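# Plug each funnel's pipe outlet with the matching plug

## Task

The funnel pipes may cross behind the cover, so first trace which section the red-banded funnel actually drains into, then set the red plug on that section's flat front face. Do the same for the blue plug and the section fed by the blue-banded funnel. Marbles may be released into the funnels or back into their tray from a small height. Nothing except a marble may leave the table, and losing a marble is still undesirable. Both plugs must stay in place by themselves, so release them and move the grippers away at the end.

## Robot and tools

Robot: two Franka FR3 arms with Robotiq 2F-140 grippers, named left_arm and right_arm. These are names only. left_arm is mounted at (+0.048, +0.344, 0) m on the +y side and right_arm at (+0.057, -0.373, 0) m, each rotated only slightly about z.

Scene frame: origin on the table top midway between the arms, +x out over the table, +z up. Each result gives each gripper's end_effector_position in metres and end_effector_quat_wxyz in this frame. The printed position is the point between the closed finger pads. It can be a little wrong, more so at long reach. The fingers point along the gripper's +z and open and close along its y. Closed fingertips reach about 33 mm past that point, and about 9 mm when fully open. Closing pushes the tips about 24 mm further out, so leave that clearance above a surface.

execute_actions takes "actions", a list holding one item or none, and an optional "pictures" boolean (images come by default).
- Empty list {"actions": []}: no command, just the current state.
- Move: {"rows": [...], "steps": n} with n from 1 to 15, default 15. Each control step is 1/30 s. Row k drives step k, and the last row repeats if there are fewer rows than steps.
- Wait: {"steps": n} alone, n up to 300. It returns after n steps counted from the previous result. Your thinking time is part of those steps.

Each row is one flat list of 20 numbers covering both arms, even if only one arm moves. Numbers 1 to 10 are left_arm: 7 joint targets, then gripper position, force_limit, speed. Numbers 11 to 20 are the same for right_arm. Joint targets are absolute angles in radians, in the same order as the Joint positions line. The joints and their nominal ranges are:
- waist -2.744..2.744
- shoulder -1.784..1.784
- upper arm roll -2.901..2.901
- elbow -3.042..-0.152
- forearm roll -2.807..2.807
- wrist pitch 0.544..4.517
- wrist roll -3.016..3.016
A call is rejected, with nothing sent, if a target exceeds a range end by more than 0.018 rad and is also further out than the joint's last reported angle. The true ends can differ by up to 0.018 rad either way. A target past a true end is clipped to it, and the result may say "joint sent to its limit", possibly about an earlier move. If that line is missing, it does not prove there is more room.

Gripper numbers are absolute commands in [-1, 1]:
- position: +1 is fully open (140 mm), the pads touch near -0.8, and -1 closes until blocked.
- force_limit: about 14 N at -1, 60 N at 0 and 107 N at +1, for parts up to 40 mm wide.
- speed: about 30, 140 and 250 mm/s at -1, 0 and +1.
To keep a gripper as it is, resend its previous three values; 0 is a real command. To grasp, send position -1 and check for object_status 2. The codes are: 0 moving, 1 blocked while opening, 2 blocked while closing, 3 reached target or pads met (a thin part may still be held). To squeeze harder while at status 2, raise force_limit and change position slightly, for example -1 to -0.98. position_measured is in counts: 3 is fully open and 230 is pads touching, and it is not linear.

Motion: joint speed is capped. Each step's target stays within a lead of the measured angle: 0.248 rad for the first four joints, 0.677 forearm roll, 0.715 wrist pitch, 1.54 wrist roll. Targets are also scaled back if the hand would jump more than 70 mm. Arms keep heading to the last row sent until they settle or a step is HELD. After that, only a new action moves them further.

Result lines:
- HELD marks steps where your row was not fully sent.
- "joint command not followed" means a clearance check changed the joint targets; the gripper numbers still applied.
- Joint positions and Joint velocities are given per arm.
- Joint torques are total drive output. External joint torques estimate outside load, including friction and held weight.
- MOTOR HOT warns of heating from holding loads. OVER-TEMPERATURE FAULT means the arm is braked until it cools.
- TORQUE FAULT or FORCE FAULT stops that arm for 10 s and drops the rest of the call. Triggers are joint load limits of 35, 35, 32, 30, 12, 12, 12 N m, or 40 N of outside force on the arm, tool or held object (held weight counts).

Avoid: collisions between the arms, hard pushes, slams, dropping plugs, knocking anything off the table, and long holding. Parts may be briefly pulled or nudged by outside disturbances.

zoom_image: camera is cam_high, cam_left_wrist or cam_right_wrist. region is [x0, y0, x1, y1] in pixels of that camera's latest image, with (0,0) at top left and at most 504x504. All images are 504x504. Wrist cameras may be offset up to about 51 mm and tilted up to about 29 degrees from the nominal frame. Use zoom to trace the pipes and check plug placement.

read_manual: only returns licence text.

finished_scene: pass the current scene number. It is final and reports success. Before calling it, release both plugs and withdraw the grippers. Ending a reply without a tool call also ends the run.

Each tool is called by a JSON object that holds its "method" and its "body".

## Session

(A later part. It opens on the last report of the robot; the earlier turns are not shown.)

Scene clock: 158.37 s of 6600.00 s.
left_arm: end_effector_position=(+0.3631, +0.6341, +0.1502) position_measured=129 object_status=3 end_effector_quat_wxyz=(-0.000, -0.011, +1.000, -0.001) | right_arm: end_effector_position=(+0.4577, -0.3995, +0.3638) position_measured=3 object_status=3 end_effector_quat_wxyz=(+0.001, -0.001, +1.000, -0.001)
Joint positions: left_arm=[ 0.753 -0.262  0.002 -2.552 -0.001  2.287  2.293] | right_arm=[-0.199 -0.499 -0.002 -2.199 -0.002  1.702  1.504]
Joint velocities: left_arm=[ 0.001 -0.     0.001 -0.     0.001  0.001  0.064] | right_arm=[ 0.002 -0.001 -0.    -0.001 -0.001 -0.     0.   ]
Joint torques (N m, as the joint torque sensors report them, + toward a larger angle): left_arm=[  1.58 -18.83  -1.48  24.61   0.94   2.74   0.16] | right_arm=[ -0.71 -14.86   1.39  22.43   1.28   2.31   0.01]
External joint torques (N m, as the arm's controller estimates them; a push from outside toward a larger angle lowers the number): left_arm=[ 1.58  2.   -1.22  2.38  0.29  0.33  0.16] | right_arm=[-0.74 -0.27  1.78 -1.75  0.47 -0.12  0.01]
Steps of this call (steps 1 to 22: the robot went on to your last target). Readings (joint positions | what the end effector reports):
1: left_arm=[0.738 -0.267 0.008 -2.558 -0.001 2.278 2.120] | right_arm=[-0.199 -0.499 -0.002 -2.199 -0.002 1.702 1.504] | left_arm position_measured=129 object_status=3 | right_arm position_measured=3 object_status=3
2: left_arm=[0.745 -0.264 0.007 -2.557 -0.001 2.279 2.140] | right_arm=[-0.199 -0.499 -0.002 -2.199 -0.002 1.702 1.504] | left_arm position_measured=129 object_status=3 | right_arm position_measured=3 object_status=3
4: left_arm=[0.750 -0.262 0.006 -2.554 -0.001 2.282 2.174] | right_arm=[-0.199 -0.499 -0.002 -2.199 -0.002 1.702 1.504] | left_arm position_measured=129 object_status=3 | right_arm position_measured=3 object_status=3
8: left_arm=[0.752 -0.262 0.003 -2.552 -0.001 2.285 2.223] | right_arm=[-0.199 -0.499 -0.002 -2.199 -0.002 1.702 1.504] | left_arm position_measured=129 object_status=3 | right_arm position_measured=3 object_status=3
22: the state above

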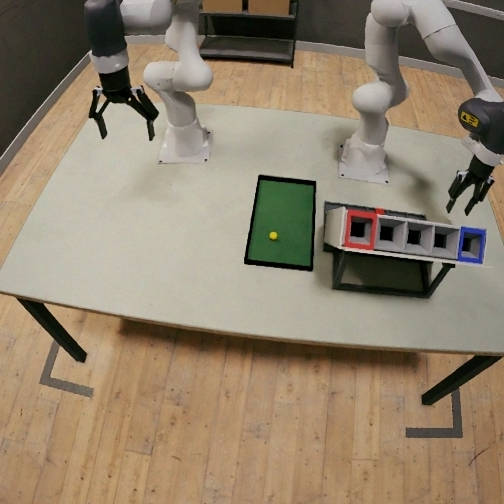

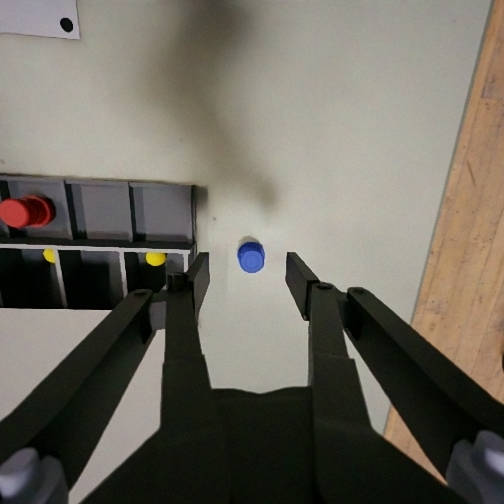

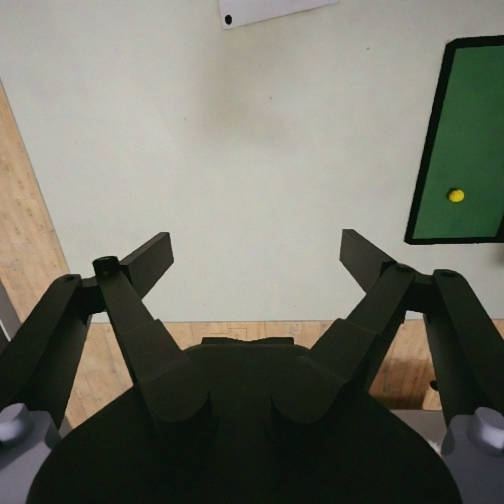

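{"method": "execute_actions", "body": {"actions": [{"rows":[[0.749,-0.22,0,-2.54,0,2.37,2.31,-0.1,-0.5,0,-0.2,-0.5,0,-2.2,0,1.7,1.5,1,0,0],[0.749,-0.18,0,-2.54,0,2.44,2.31,-0.1,-0.5,0,-0.2,-0.5,0,-2.2,0,1.7,1.5,1,0,0],[0.749,-0.145,0,-2.55,0,2.5,2.31,-0.1,-0.5,0,-0.2,-0.5,0,-2.2,0,1.7,1.5,1,0,0],[0.749,-0.115,0,-2.56,0,2.54,2.31,-0.1,-0.5,0,-0.2,-0.5,0,-2.2,0,1.7,1.5,1,0,0],[0.749,-0.09,0,-2.568,0,2.567,2.31,-0.1,-0.5,0,-0.2,-0.5,0,-2.2,0,1.7,1.5,1,0,0],[0.749,-0.065,0,-2.576,0,2.567,2.31,-0.1,-0.5,0,-0.2,-0.5,0,-2.2,0,1.7,1.5,1,0,0],[0.749,-0.045,0,-2.584,0,2.567,2.31,-0.1,-0.5,0,-0.2,-0.5,0,-2.2,0,1.7,1.5,1,0,0],[0.749,-0.024,0,-2.5905,0,2.567,2.31,-0.1,-0.5,0,-0.2,-0.5,0,-2.2,0,1.7,1.5,1,0,0]],"steps":15}], "pictures": false}}

{"method": "execute_actions", "body": {"actions": [{"steps":10}]}}

{"method": "execute_actions", "body": {"actions": [{"rows":[[0.749,-0.024,0,-2.5905,0,2.567,2.31,-1,-0.5,0,-0.2,-0.5,0,-2.2,0,1.7,1.5,1,0,0]],"steps":14}], "pictures": false}}

{"method": "execute_actions", "body": {"actions": [{"rows":[[0.749,-0.4,0,-2.7,0,2.3,2.25,-1,-0.5,0,-0.2,-0.5,0,-2.2,0,1.7,1.5,1,0,0]],"steps":10}], "pictures": false}}

{"method": "execute_actions", "body": {"actions": [{"rows":[[0.582,-0.548,0,-2.857,0,2.309,2.145,-1,-0.5,0,-0.2,-0.5,0,-2.2,0,1.7,1.5,1,0,0]],"steps":15}]}}

Scene clock: 170.17 s of 6600.00 s.
left_arm: end_effector_position=(+0.3660, +0.6361, +0.0521) position_measured=141 object_status=3 end_effector_quat_wxyz=(-0.009, -0.001, +1.000, -0.009) | right_arm: end_effector_position=(+0.4577, -0.3995, +0.3638) position_measured=3 object_status=3 end_effector_quat_wxyz=(+0.001, -0.001, +1.000, -0.001)
Joint positions: left_arm=[ 0.751 -0.024  0.002 -2.593 -0.001  2.543  2.312] | right_arm=[-0.199 -0.499 -0.002 -2.199 -0.002  1.702  1.504]
Joint velocities: left_arm=[-0.001  0.001  0.     0.01   0.001  0.133 -0.   ] | right_arm=[-0.001 -0.001  0.    -0.002 -0.001 -0.    -0.001]
Joint torques (N m, as the joint torque sensors report them, + toward a larger angle): left_arm=[ -1.09 -25.12  -1.2   20.71   0.7    2.83   0.08] | right_arm=[ -0.92 -16.02   1.83  23.72   1.32   2.37  -0.03]
External joint torques (N m, as the arm's controller estimates them; a push from outside toward a larger angle lowers the number): left_arm=[-1.06  0.41 -1.15  2.23  0.23  0.57  0.08] | right_arm=[-0.93 -1.55  2.23 -0.37  0.51 -0.04 -0.03]
Steps of this call (steps 1 to 30: the robot went on to your last target; steps 31 to 90: nothing new was sent; then 8.30 s passed at rest; steps 91 to 105: all 15 steps of this action). Readings (joint positions | what the end effector reports):
91: left_arm=[0.753 -0.255 0.002 -2.548 -0.001 2.300 2.312] | right_arm=[-0.199 -0.499 -0.002 -2.199 -0.002 1.702 1.504] | left_arm position_measured=129 object_status=0 | right_arm position_measured=3 object_status=3
92: left_arm=[0.752 -0.238 0.002 -2.543 -0.001 2.325 2.312] | right_arm=[-0.199 -0.499 -0.002 -2.199 -0.002 1.702 1.504] | left_arm position_measured=135 object_status=0 | right_arm position_measured=3 object_status=3
94: left_arm=[0.752 -0.186 0.002 -2.543 -0.001 2.390 2.312] | right_arm=[-0.199 -0.499 -0.002 -2.199 -0.002 1.702 1.504] | left_arm position_measured=141 object_status=0 | right_arm position_measured=3 object_status=3
98: left_arm=[0.751 -0.075 0.002 -2.572 -0.001 2.487 2.312] | right_arm=[-0.199 -0.499 -0.002 -2.199 -0.002 1.702 1.504] | left_arm position_measured=141 object_status=0 | right_arm position_measured=3 object_status=3
105: the state above

Scene clock: 170.50 s of 6600.00 s.
left_arm: end_effector_position=(+0.3708, +0.6405, +0.0540) position_measured=141 object_status=3 end_effector_quat_wxyz=(-0.002, -0.001, +1.000, -0.003) | right_arm: end_effector_position=(+0.4577, -0.3995, +0.3638) position_measured=3 object_status=3 end_effector_quat_wxyz=(+0.001, -0.001, +1.000, -0.001)
Joint positions: left_arm=[ 0.751 -0.024  0.002 -2.592 -0.001  2.561  2.312] | right_arm=[-0.199 -0.499 -0.002 -2.199 -0.002  1.702  1.504]
Joint velocities: left_arm=[ 0.     0.001  0.001  0.002  0.001  0.018 -0.002] | right_arm=[ 0.002 -0.001 -0.001 -0.    -0.001  0.001  0.001]
Joint torques (N m, as the joint torque sensors report them, + toward a larger angle): left_arm=[ -1.31 -26.06  -1.47  21.36   0.7    2.71   0.05] | right_arm=[ -0.94 -15.69   1.98  22.96   1.16   2.39  -0.15]
External joint torques (N m, as the arm's controller estimates them; a push from outside toward a larger angle lowers the number): left_arm=[-1.34 -0.37 -1.47  2.61  0.23  0.33  0.05] | right_arm=[-0.95 -1.18  2.4  -1.18  0.35 -0.03 -0.15]
Steps of this call (steps 1 to 10: the robot went on to your last target). Readings (joint positions | what the end effector reports):
1: left_arm=[0.751 -0.024 0.002 -2.592 -0.001 2.546 2.312] | right_arm=[-0.199 -0.499 -0.002 -2.199 -0.002 1.702 1.504] | left_arm position_measured=141 object_status=3 | right_arm position_measured=3 object_status=3
2: left_arm=[0.751 -0.024 0.002 -2.592 -0.001 2.550 2.312] | right_arm=[-0.199 -0.499 -0.002 -2.199 -0.002 1.702 1.504] | left_arm position_measured=141 object_status=3 | right_arm position_measured=3 object_status=3
4: left_arm=[0.751 -0.024 0.002 -2.592 -0.001 2.555 2.312] | right_arm=[-0.199 -0.499 -0.002 -2.199 -0.002 1.702 1.504] | left_arm position_measured=141 object_status=3 | right_arm position_measured=3 object_status=3
8: left_arm=[0.751 -0.024 0.002 -2.592 -0.001 2.560 2.312] | right_arm=[-0.199 -0.499 -0.002 -2.199 -0.002 1.702 1.504] | left_arm position_measured=141 object_status=3 | right_arm position_measured=3 object_status=3
10: the state above

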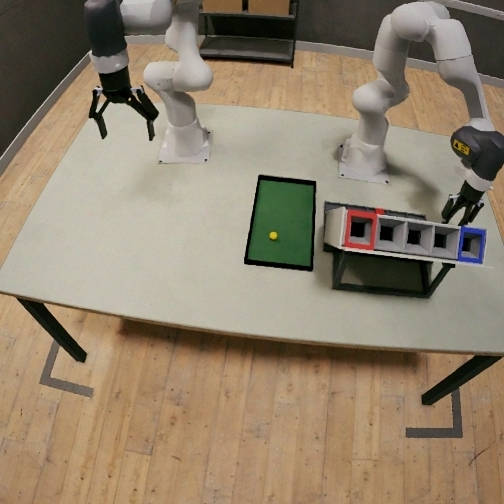

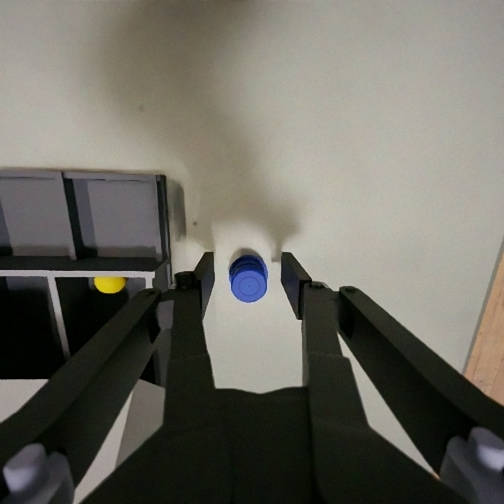

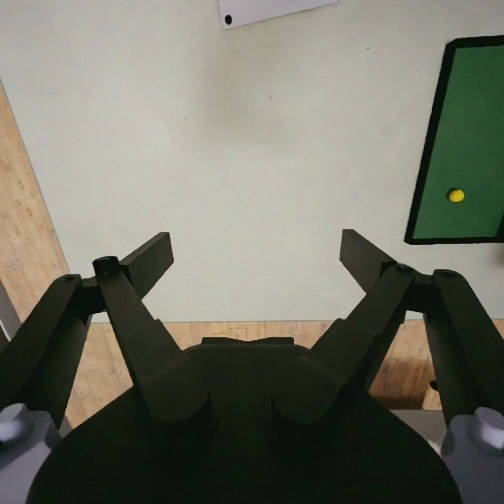

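Scene clock: 170.97 s of 6600.00 s.
left_arm: end_effector_position=(+0.3716, +0.6412, +0.0544) position_measured=193 object_status=2 end_effector_quat_wxyz=(-0.001, -0.001, +1.000, -0.002) | right_arm: end_effector_position=(+0.4577, -0.3995, +0.3638) position_measured=3 object_status=3 end_effector_quat_wxyz=(+0.001, -0.001, +1.000, -0.001)
Joint positions: left_arm=[ 0.751 -0.024  0.002 -2.591 -0.001  2.564  2.312] | right_arm=[-0.199 -0.499 -0.002 -2.199 -0.002  1.702  1.504]
Joint velocities: left_arm=[-0.     0.     0.    -0.002 -0.    -0.001  0.003] | right_arm=[-0.     0.    -0.001 -0.001  0.001  0.     0.001]
Joint torques (N m, as the joint torque sensors report them, + toward a larger angle): left_arm=[ -1.71 -25.1   -1.86  20.65   0.69   2.91   0.12] | right_arm=[ -0.81 -15.35   1.21  22.67   1.28   2.23   0.01]
External joint torques (N m, as the arm's controller estimates them; a push from outside toward a larger angle lowers the number): left_arm=[-1.67  0.59 -1.8   1.92  0.22  0.53  0.12] | right_arm=[-0.8  -0.86  1.64 -1.46  0.47 -0.2   0.01]
Steps of this call (steps 1 to 14: all 14 steps of this action). Readings (joint positions | what the end effector reports):
1: left_arm=[0.751 -0.024 0.002 -2.592 -0.001 2.562 2.312] | right_arm=[-0.199 -0.499 -0.002 -2.199 -0.002 1.702 1.504] | left_arm position_measured=141 object_status=0 | right_arm position_measured=3 object_status=3
2: left_arm=[0.751 -0.024 0.002 -2.592 -0.001 2.562 2.312] | right_arm=[-0.199 -0.499 -0.002 -2.199 -0.002 1.702 1.504] | left_arm position_measured=148 object_status=0 | right_arm position_measured=3 object_status=3
4: left_arm=[0.751 -0.024 0.002 -2.592 -0.001 2.563 2.312] | right_arm=[-0.199 -0.499 -0.002 -2.199 -0.002 1.702 1.504] | left_arm position_measured=163 object_status=0 | right_arm position_measured=3 object_status=3
8: left_arm=[0.751 -0.024 0.002 -2.592 -0.001 2.564 2.312] | right_arm=[-0.199 -0.499 -0.002 -2.199 -0.002 1.702 1.504] | left_arm position_measured=193 object_status=0 | right_arm position_measured=3 object_status=3
14: the state above

Scene clock: 171.30 s of 6600.00 s.
left_arm: end_effector_position=(+0.3436, +0.6150, +0.1512) position_measured=193 object_status=2 end_effector_quat_wxyz=(+0.020, -0.019, +0.999, +0.017) | right_arm: end_effector_position=(+0.4577, -0.3995, +0.3638) position_measured=3 object_status=3 end_effector_quat_wxyz=(+0.001, -0.001, +1.000, -0.001)
Joint positions: left_arm=[ 0.751 -0.398  0.001 -2.69  -0.001  2.345  2.275] | right_arm=[-0.199 -0.499 -0.002 -2.199 -0.002  1.702  1.504]
Joint velocities: left_arm=[-0.    -0.045 -0.    -0.082  0.001 -0.249 -0.068] | right_arm=[-0.     0.     0.001  0.    -0.002  0.001  0.001]
Joint torques (N m, as the joint torque sensors report them, + toward a larger angle): left_arm=[ -1.63 -14.55  -1.02  20.96   0.73   2.09  -0.2 ] | right_arm=[ -0.7  -15.52   1.53  21.77   1.14   2.39  -0.05]
External joint torques (N m, as the arm's controller estimates them; a push from outside toward a larger angle lowers the number): left_arm=[-1.62 -0.98 -0.62 -0.2   0.08 -0.29 -0.2 ] | right_arm=[-0.7  -0.92  1.95 -2.45  0.34 -0.05 -0.05]
Steps of this call (steps 1 to 10: all 10 steps of this action). Readings (joint positions | what the end effector reports):
1: left_arm=[0.751 -0.056 0.001 -2.613 -0.001 2.533 2.308] | right_arm=[-0.199 -0.499 -0.002 -2.199 -0.002 1.702 1.504] | left_arm position_measured=193 object_status=2 | right_arm position_measured=3 object_status=3
2: left_arm=[0.751 -0.116 0.001 -2.644 -0.001 2.495 2.303] | right_arm=[-0.199 -0.499 -0.002 -2.199 -0.002 1.702 1.504] | left_arm position_measured=193 object_status=2 | right_arm position_measured=3 object_status=3
4: left_arm=[0.751 -0.256 0.001 -2.682 -0.001 2.428 2.294] | right_arm=[-0.199 -0.499 -0.002 -2.199 -0.002 1.702 1.504] | left_arm position_measured=193 object_status=2 | right_arm position_measured=3 object_status=3
8: left_arm=[0.751 -0.388 0.001 -2.685 -0.001 2.364 2.280] | right_arm=[-0.199 -0.499 -0.002 -2.199 -0.002 1.702 1.504] | left_arm position_measured=193 object_status=2 | right_arm position_measured=3 object_status=3
10: the state above

Scene clock: 171.80 s of 6600.00 s.
left_arm: end_effector_position=(+0.3290, +0.5256, +0.1298) position_measured=193 object_status=2 end_effector_quat_wxyz=(+0.001, +0.015, +1.000, +0.001) | right_arm: end_effector_position=(+0.4577, -0.3995, +0.3638) position_measured=3 object_status=3 end_effector_quat_wxyz=(+0.001, -0.001, +1.000, -0.001)
Joint positions: left_arm=[ 0.584 -0.545 -0.002 -2.856 -0.001  2.313  2.175] | right_arm=[-0.199 -0.499 -0.002 -2.199 -0.002  1.702  1.504]
Joint velocities: left_arm=[-0.002 -0.004  0.003 -0.     0.001 -0.009 -0.084] | right_arm=[ 0.     0.001 -0.002  0.     0.     0.     0.   ]
Joint torques (N m, as the joint torque sensors report them, + toward a larger angle): left_arm=[ -0.3  -12.83  -0.85  23.42   0.77   2.    -0.25] | right_arm=[ -0.57 -15.87   1.2   23.2    1.24   2.3   -0.07]
External joint torques (N m, as the arm's controller estimates them; a push from outside toward a larger angle lowers the number): left_arm=[-0.34 -1.97 -0.39  1.31  0.13 -0.44 -0.25] | right_arm=[-0.52 -1.4   1.69 -0.95  0.44 -0.13 -0.07]
Steps of this call (steps 1 to 15: all 15 steps of this action). Readings (joint positions | what the end effector reports):
1: left_arm=[0.723 -0.422 0.010 -2.719 -0.001 2.344 2.266] | right_arm=[-0.199 -0.499 -0.002 -2.199 -0.002 1.702 1.504] | left_arm position_measured=193 object_status=2 | right_arm position_measured=3 object_status=3
2: left_arm=[0.686 -0.458 0.009 -2.758 -0.001 2.339 2.255] | right_arm=[-0.199 -0.499 -0.002 -2.199 -0.002 1.702 1.504] | left_arm position_measured=193 object_status=2 | right_arm position_measured=3 object_status=3
4: left_arm=[0.625 -0.510 -0.000 -2.815 -0.001 2.328 2.234] | right_arm=[-0.199 -0.499 -0.002 -2.199 -0.002 1.702 1.504] | left_arm position_measured=193 object_status=2 | right_arm position_measured=3 object_status=3
8: left_arm=[0.590 -0.540 -0.003 -2.850 -0.001 2.317 2.204] | right_arm=[-0.199 -0.499 -0.002 -2.199 -0.002 1.702 1.504] | left_arm position_measured=193 object_status=2 | right_arm position_measured=3 object_status=3
15: the state above

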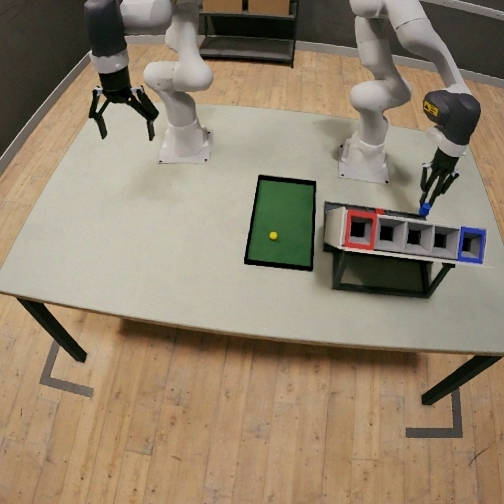

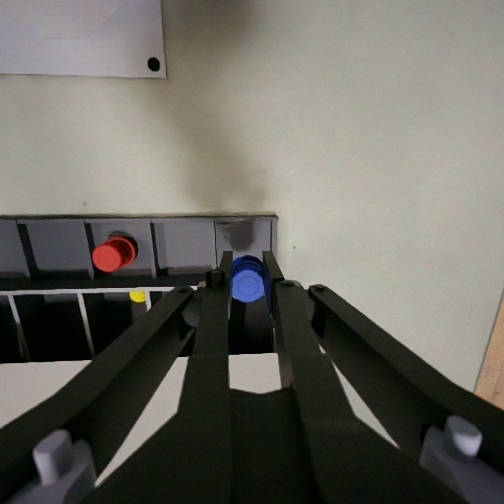

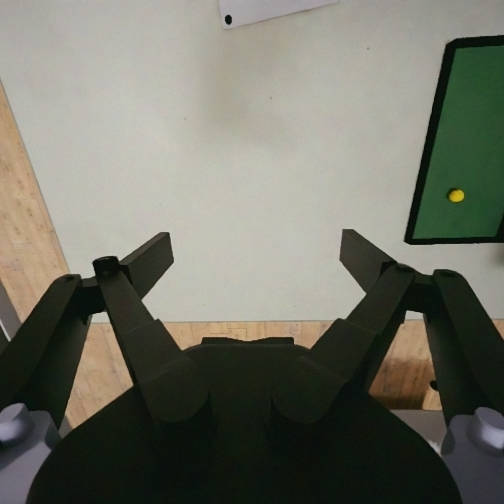

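Plug sits slightly forward in the grip; aim a few mm nearer.

{"method": "execute_actions", "body": {"actions": [{"rows":[[0.582,-0.52,0,-2.868,0,2.37,2.145,-1,-0.5,0,-0.2,-0.5,0,-2.2,0,1.7,1.5,1,0,0],[0.582,-0.495,0,-2.877,0,2.42,2.145,-1,-0.5,0,-0.2,-0.5,0,-2.2,0,1.7,1.5,1,0,0],[0.582,-0.47,0,-2.886,0,2.47,2.145,-1,-0.5,0,-0.2,-0.5,0,-2.2,0,1.7,1.5,1,0,0],[0.582,-0.45,0,-2.894,0,2.51,2.145,-1,-0.5,0,-0.2,-0.5,0,-2.2,0,1.7,1.5,1,0,0],[0.582,-0.43,0,-2.901,0,2.54,2.145,-1,-0.5,0,-0.2,-0.5,0,-2.2,0,1.7,1.5,1,0,0],[0.582,-0.415,0,-2.906,0,2.555,2.145,-1,-0.5,0,-0.2,-0.5,0,-2.2,0,1.7,1.5,1,0,0],[0.582,-0.4,0,-2.911,0,2.555,2.145,-1,-0.5,0,-0.2,-0.5,0,-2.2,0,1.7,1.5,1,0,0],[0.582,-0.39,0,-2.915,0,2.555,2.145,-1,-0.5,0,-0.2,-0.5,0,-2.2,0,1.7,1.5,1,0,0],[0.582,-0.38,0,-2.918,0,2.555,2.145,-1,-0.5,0,-0.2,-0.5,0,-2.2,0,1.7,1.5,1,0,0],[0.582,-0.374,0,-2.92,0,2.555,2.145,-1,-0.5,0,-0.2,-0.5,0,-2.2,0,1.7,1.5,1,0,0],[0.582,-0.369,0,-2.922,0,2.555,2.145,-1,-0.5,0,-0.2,-0.5,0,-2.2,0,1.7,1.5,1,0,0],[0.582,-0.364,0,-2.924,0,2.555,2.145,-1,-0.5,0,-0.2,-0.5,0,-2.2,0,1.7,1.5,1,0,0]],"steps":15}], "pictures": false}}

{"method": "execute_actions", "body": {"actions": [{"steps":10}], "pictures": false}}

{"method": "execute_actions", "body": {"actions": [{"rows":[[0.582,-0.364,0,-2.924,0,2.555,2.145,-0.3,-0.5,-0.5,-0.2,-0.5,0,-2.2,0,1.7,1.5,1,0,0]],"steps":12}], "pictures": false}}

{"method": "execute_actions", "body": {"actions": [{"rows":[[0.582,-0.41,0,-2.91,0,2.45,2.145,-0.3,-0.5,0,-0.2,-0.5,0,-2.2,0,1.7,1.5,1,0,0],[0.582,-0.46,0,-2.895,0,2.36,2.145,-0.3,-0.5,0,-0.2,-0.5,0,-2.2,0,1.7,1.5,1,0,0],[0.582,-0.51,0,-2.875,0,2.28,2.145,-0.3,-0.5,0,-0.2,-0.5,0,-2.2,0,1.7,1.5,1,0,0],[0.582,-0.56,0,-2.855,0,2.2,2.145,-0.3,-0.5,0,-0.2,-0.5,0,-2.2,0,1.7,1.5,1,0,0],[0.582,-0.61,0,-2.83,0,2.13,2.145,-0.3,-0.5,0,-0.2,-0.5,0,-2.2,0,1.7,1.5,1,0,0],[0.582,-0.66,0,-2.8,0,2.07,2.145,-0.3,-0.5,0,-0.2,-0.5,0,-2.2,0,1.7,1.5,1,0,0],[0.582,-0.71,0,-2.77,0,2.02,2.145,-0.3,-0.5,0,-0.2,-0.5,0,-2.2,0,1.7,1.5,1,0,0],[0.582,-0.76,0,-2.74,0,1.98,2.145,-0.3,-0.5,0,-0.2,-0.5,0,-2.2,0,1.7,1.5,1,0,0]],"steps":15}]}}

Scene clock: 183.73 s of 6600.00 s.
left_arm: end_effector_position=(+0.3207, +0.5202, +0.0627) position_measured=193 object_status=2 end_effector_quat_wxyz=(-0.010, +0.003, +1.000, -0.006) | right_arm: end_effector_position=(+0.4577, -0.3995, +0.3638) position_measured=3 object_status=3 end_effector_quat_wxyz=(+0.001, -0.001, +1.000, -0.001)
Joint positions: left_arm=[ 0.584 -0.368 -0.002 -2.923 -0.001  2.532  2.149] | right_arm=[-0.199 -0.499 -0.002 -2.199 -0.002  1.702  1.504]
Joint velocities: left_arm=[ 0.001  0.045  0.001 -0.015 -0.     0.114  0.002] | right_arm=[-0.001 -0.001 -0.    -0.001 -0.     0.    -0.   ]
Joint torques (N m, as the joint torque sensors report them, + toward a larger angle): left_arm=[ -0.95 -13.05   0.09  20.04   0.48   2.98  -0.03] | right_arm=[ -0.46 -14.89   1.7   22.82   1.2    2.39  -0.02]
External joint torques (N m, as the arm's controller estimates them; a push from outside toward a larger angle lowers the number): left_arm=[-0.97  1.85  0.4   0.28  0.01  0.49 -0.03] | right_arm=[-0.4  -0.31  2.2  -1.35  0.39 -0.03 -0.02]
Steps of this call (steps 1 to 30: the robot went on to your last target; steps 31 to 90: nothing new was sent; then 8.43 s passed at rest; steps 91 to 105: all 15 steps of this action). Readings (joint positions | what the end effector reports):
91: left_arm=[0.584 -0.542 -0.002 -2.857 -0.001 2.321 2.149] | right_arm=[-0.199 -0.499 -0.002 -2.199 -0.002 1.702 1.504] | left_arm position_measured=193 object_status=2 | right_arm position_measured=3 object_status=3
92: left_arm=[0.584 -0.531 -0.002 -2.861 -0.001 2.339 2.149] | right_arm=[-0.199 -0.499 -0.002 -2.199 -0.002 1.702 1.504] | left_arm position_measured=193 object_status=2 | right_arm position_measured=3 object_status=3
94: left_arm=[0.584 -0.496 -0.002 -2.873 -0.001 2.388 2.149] | right_arm=[-0.199 -0.499 -0.002 -2.199 -0.002 1.702 1.504] | left_arm position_measured=193 object_status=2 | right_arm position_measured=3 object_status=3
98: left_arm=[0.584 -0.421 -0.002 -2.903 -0.001 2.476 2.149] | right_arm=[-0.199 -0.499 -0.002 -2.199 -0.002 1.702 1.504] | left_arm position_measured=193 object_status=2 | right_arm position_measured=3 object_status=3
105: the state above

Scene clock: 184.07 s of 6600.00 s.
left_arm: end_effector_position=(+0.3250, +0.5229, +0.0636) position_measured=193 object_status=2 end_effector_quat_wxyz=(-0.003, +0.003, +1.000, -0.002) | right_arm: end_effector_position=(+0.4577, -0.3995, +0.3638) position_measured=3 object_status=3 end_effector_quat_wxyz=(+0.001, -0.001, +1.000, -0.001)
Joint positions: left_arm=[ 0.584 -0.366 -0.002 -2.923 -0.001  2.549  2.149] | right_arm=[-0.199 -0.499 -0.002 -2.199 -0.002  1.702  1.504]
Joint velocities: left_arm=[-0.001  0.    -0.    -0.001  0.002  0.018 -0.   ] | right_arm=[ 0.    -0.    -0.    -0.002 -0.001  0.    -0.   ]
Joint torques (N m, as the joint torque sensors report them, + toward a larger angle): left_arm=[ -1.64 -11.97   0.17  20.22   0.5    2.84  -0.11] | right_arm=[ -1.11 -14.65   1.99  23.51   1.34   2.29  -0.08]
External joint torques (N m, as the arm's controller estimates them; a push from outside toward a larger angle lowers the number): left_arm=[-1.64  1.88  0.51  1.33  0.03  0.46 -0.11] | right_arm=[-1.13 -0.29  2.38 -0.51  0.53 -0.12 -0.08]
Steps of this call (steps 1 to 10: the robot went on to your last target). Readings (joint positions | what the end effector reports):
1: left_arm=[0.584 -0.367 -0.002 -2.923 -0.001 2.535 2.149] | right_arm=[-0.199 -0.499 -0.002 -2.199 -0.002 1.702 1.504] | left_arm position_measured=193 object_status=2 | right_arm position_measured=3 object_status=3
2: left_arm=[0.584 -0.366 -0.002 -2.923 -0.001 2.538 2.149] | right_arm=[-0.199 -0.499 -0.002 -2.199 -0.002 1.702 1.504] | left_arm position_measured=193 object_status=2 | right_arm position_measured=3 object_status=3
4: left_arm=[0.584 -0.366 -0.002 -2.923 -0.001 2.543 2.149] | right_arm=[-0.199 -0.499 -0.002 -2.199 -0.002 1.702 1.504] | left_arm position_measured=193 object_status=2 | right_arm position_measured=3 object_status=3
8: left_arm=[0.584 -0.366 -0.002 -2.923 -0.001 2.548 2.149] | right_arm=[-0.199 -0.499 -0.002 -2.199 -0.002 1.702 1.504] | left_arm position_measured=193 object_status=2 | right_arm position_measured=3 object_status=3
10: the state above

Scene clock: 184.47 s of 6600.00 s.
left_arm: end_effector_position=(+0.3257, +0.5234, +0.0638) position_measured=167 object_status=0 end_effector_quat_wxyz=(-0.002, +0.003, +1.000, -0.001) | right_arm: end_effector_position=(+0.4577, -0.3995, +0.3638) position_measured=3 object_status=3 end_effector_quat_wxyz=(+0.001, -0.001, +1.000, -0.001)
Joint positions: left_arm=[ 0.584 -0.366 -0.002 -2.923 -0.001  2.552  2.149] | right_arm=[-0.199 -0.499 -0.002 -2.199 -0.002  1.702  1.504]
Joint velocities: left_arm=[ 0.     0.     0.001  0.    -0.     0.001  0.001] | right_arm=[ 0.    -0.001 -0.001 -0.    -0.001 -0.001 -0.001]
Joint torques (N m, as the joint torque sensors report them, + toward a larger angle): left_arm=[ -1.71 -12.22  -0.1   20.51   0.55   2.82  -0.04] | right_arm=[ -0.33 -14.86   1.72  23.11   1.14   2.28  -0.09]
External joint torques (N m, as the arm's controller estimates them; a push from outside toward a larger angle lowers the number): left_arm=[-1.75  1.63  0.2   1.57  0.08  0.43 -0.04] | right_arm=[-0.26 -0.38  2.24 -1.01  0.34 -0.14 -0.09]
Steps of this call (steps 1 to 12: all 12 steps of this action). Readings (joint positions | what the end effector reports):
1: left_arm=[0.584 -0.366 -0.002 -2.923 -0.001 2.550 2.149] | right_arm=[-0.199 -0.499 -0.002 -2.199 -0.002 1.702 1.504] | left_arm position_measured=193 object_status=0 | right_arm position_measured=3 object_status=3
2: left_arm=[0.584 -0.366 -0.002 -2.923 -0.001 2.550 2.149] | right_arm=[-0.199 -0.499 -0.002 -2.199 -0.002 1.702 1.504] | left_arm position_measured=193 object_status=0 | right_arm position_measured=3 object_status=3
4: left_arm=[0.584 -0.366 -0.002 -2.923 -0.001 2.551 2.149] | right_arm=[-0.199 -0.499 -0.002 -2.199 -0.002 1.702 1.504] | left_arm position_measured=180 object_status=0 | right_arm position_measured=3 object_status=3
8: left_arm=[0.584 -0.366 -0.002 -2.923 -0.001 2.552 2.149] | right_arm=[-0.199 -0.499 -0.002 -2.199 -0.002 1.702 1.504] | left_arm position_measured=167 object_status=0 | right_arm position_measured=3 object_status=3
12: the state above

Scene clock: 184.97 s of 6600.00 s.
left_arm: end_effector_position=(+0.3306, +0.5266, +0.2309) position_measured=167 object_status=3 end_effector_quat_wxyz=(+0.028, +0.003, +0.999, +0.018) | right_arm: end_effector_position=(+0.4577, -0.3995, +0.3638) position_measured=3 object_status=3 end_effector_quat_wxyz=(+0.001, -0.001, +1.000, -0.001)
Joint positions: left_arm=[ 0.584 -0.759 -0.002 -2.737 -0.001  2.044  2.149] | right_arm=[-0.199 -0.499 -0.002 -2.199 -0.002  1.702  1.504]
Joint velocities: left_arm=[-0.001 -0.001 -0.001 -0.019 -0.001 -0.374  0.002] | right_arm=[-0.001 -0.001 -0.     0.001 -0.001  0.    -0.001]
Joint torques (N m, as the joint torque sensors report them, + toward a larger angle): left_arm=[-1.67 -4.79  0.07 26.83  0.92  2.31 -0.09] | right_arm=[ -1.06 -14.39   1.03  21.94   1.28   2.29  -0.07]
External joint torques (N m, as the arm's controller estimates them; a push from outside toward a larger angle lowers the number): left_arm=[-1.59  0.92  0.8   2.48  0.14 -0.36 -0.09] | right_arm=[-0.99  0.16  1.54 -2.25  0.48 -0.14 -0.07]
Steps of this call (steps 1 to 15: all 15 steps of this action). Readings (joint positions | what the end effector reports):
1: left_arm=[0.584 -0.374 -0.002 -2.922 -0.001 2.535 2.149] | right_arm=[-0.199 -0.499 -0.002 -2.199 -0.002 1.702 1.504] | left_arm position_measured=167 object_status=0 | right_arm position_measured=3 object_status=3
2: left_arm=[0.584 -0.394 -0.002 -2.919 -0.001 2.503 2.149] | right_arm=[-0.199 -0.499 -0.002 -2.199 -0.002 1.702 1.504] | left_arm position_measured=167 object_status=3 | right_arm position_measured=3 object_status=3
4: left_arm=[0.584 -0.463 -0.002 -2.897 -0.001 2.415 2.149] | right_arm=[-0.199 -0.499 -0.002 -2.199 -0.002 1.702 1.504] | left_arm position_measured=167 object_status=3 | right_arm position_measured=3 object_status=3
8: left_arm=[0.584 -0.649 -0.002 -2.803 -0.001 2.212 2.149] | right_arm=[-0.199 -0.499 -0.002 -2.199 -0.002 1.702 1.504] | left_arm position_measured=167 object_status=3 | right_arm position_measured=3 object_status=3
15: the state above

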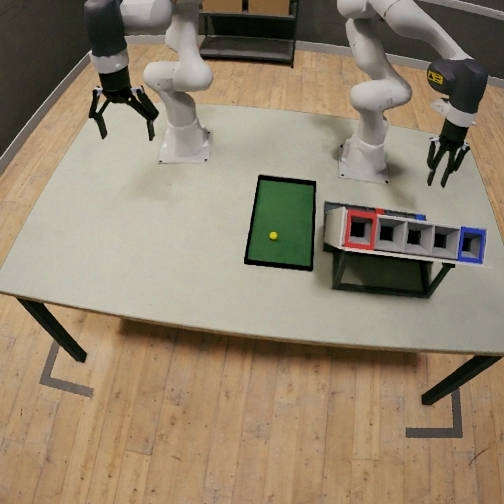

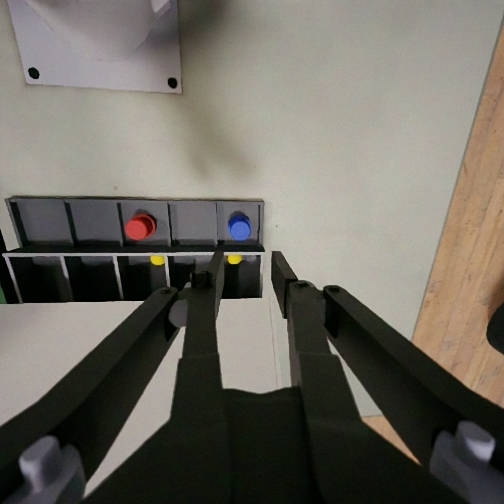

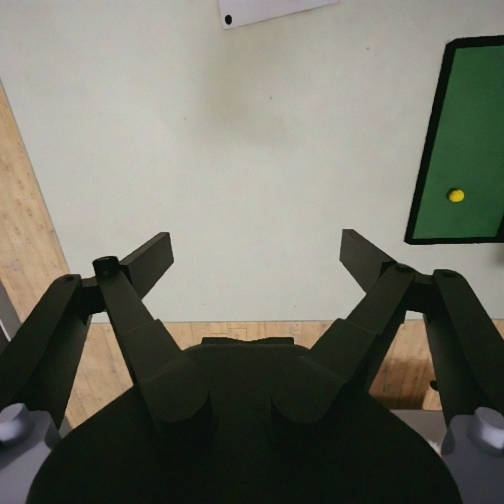

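{"method": "finished_scene", "body": {"scene": 1}}

The scene is finished: the task was done.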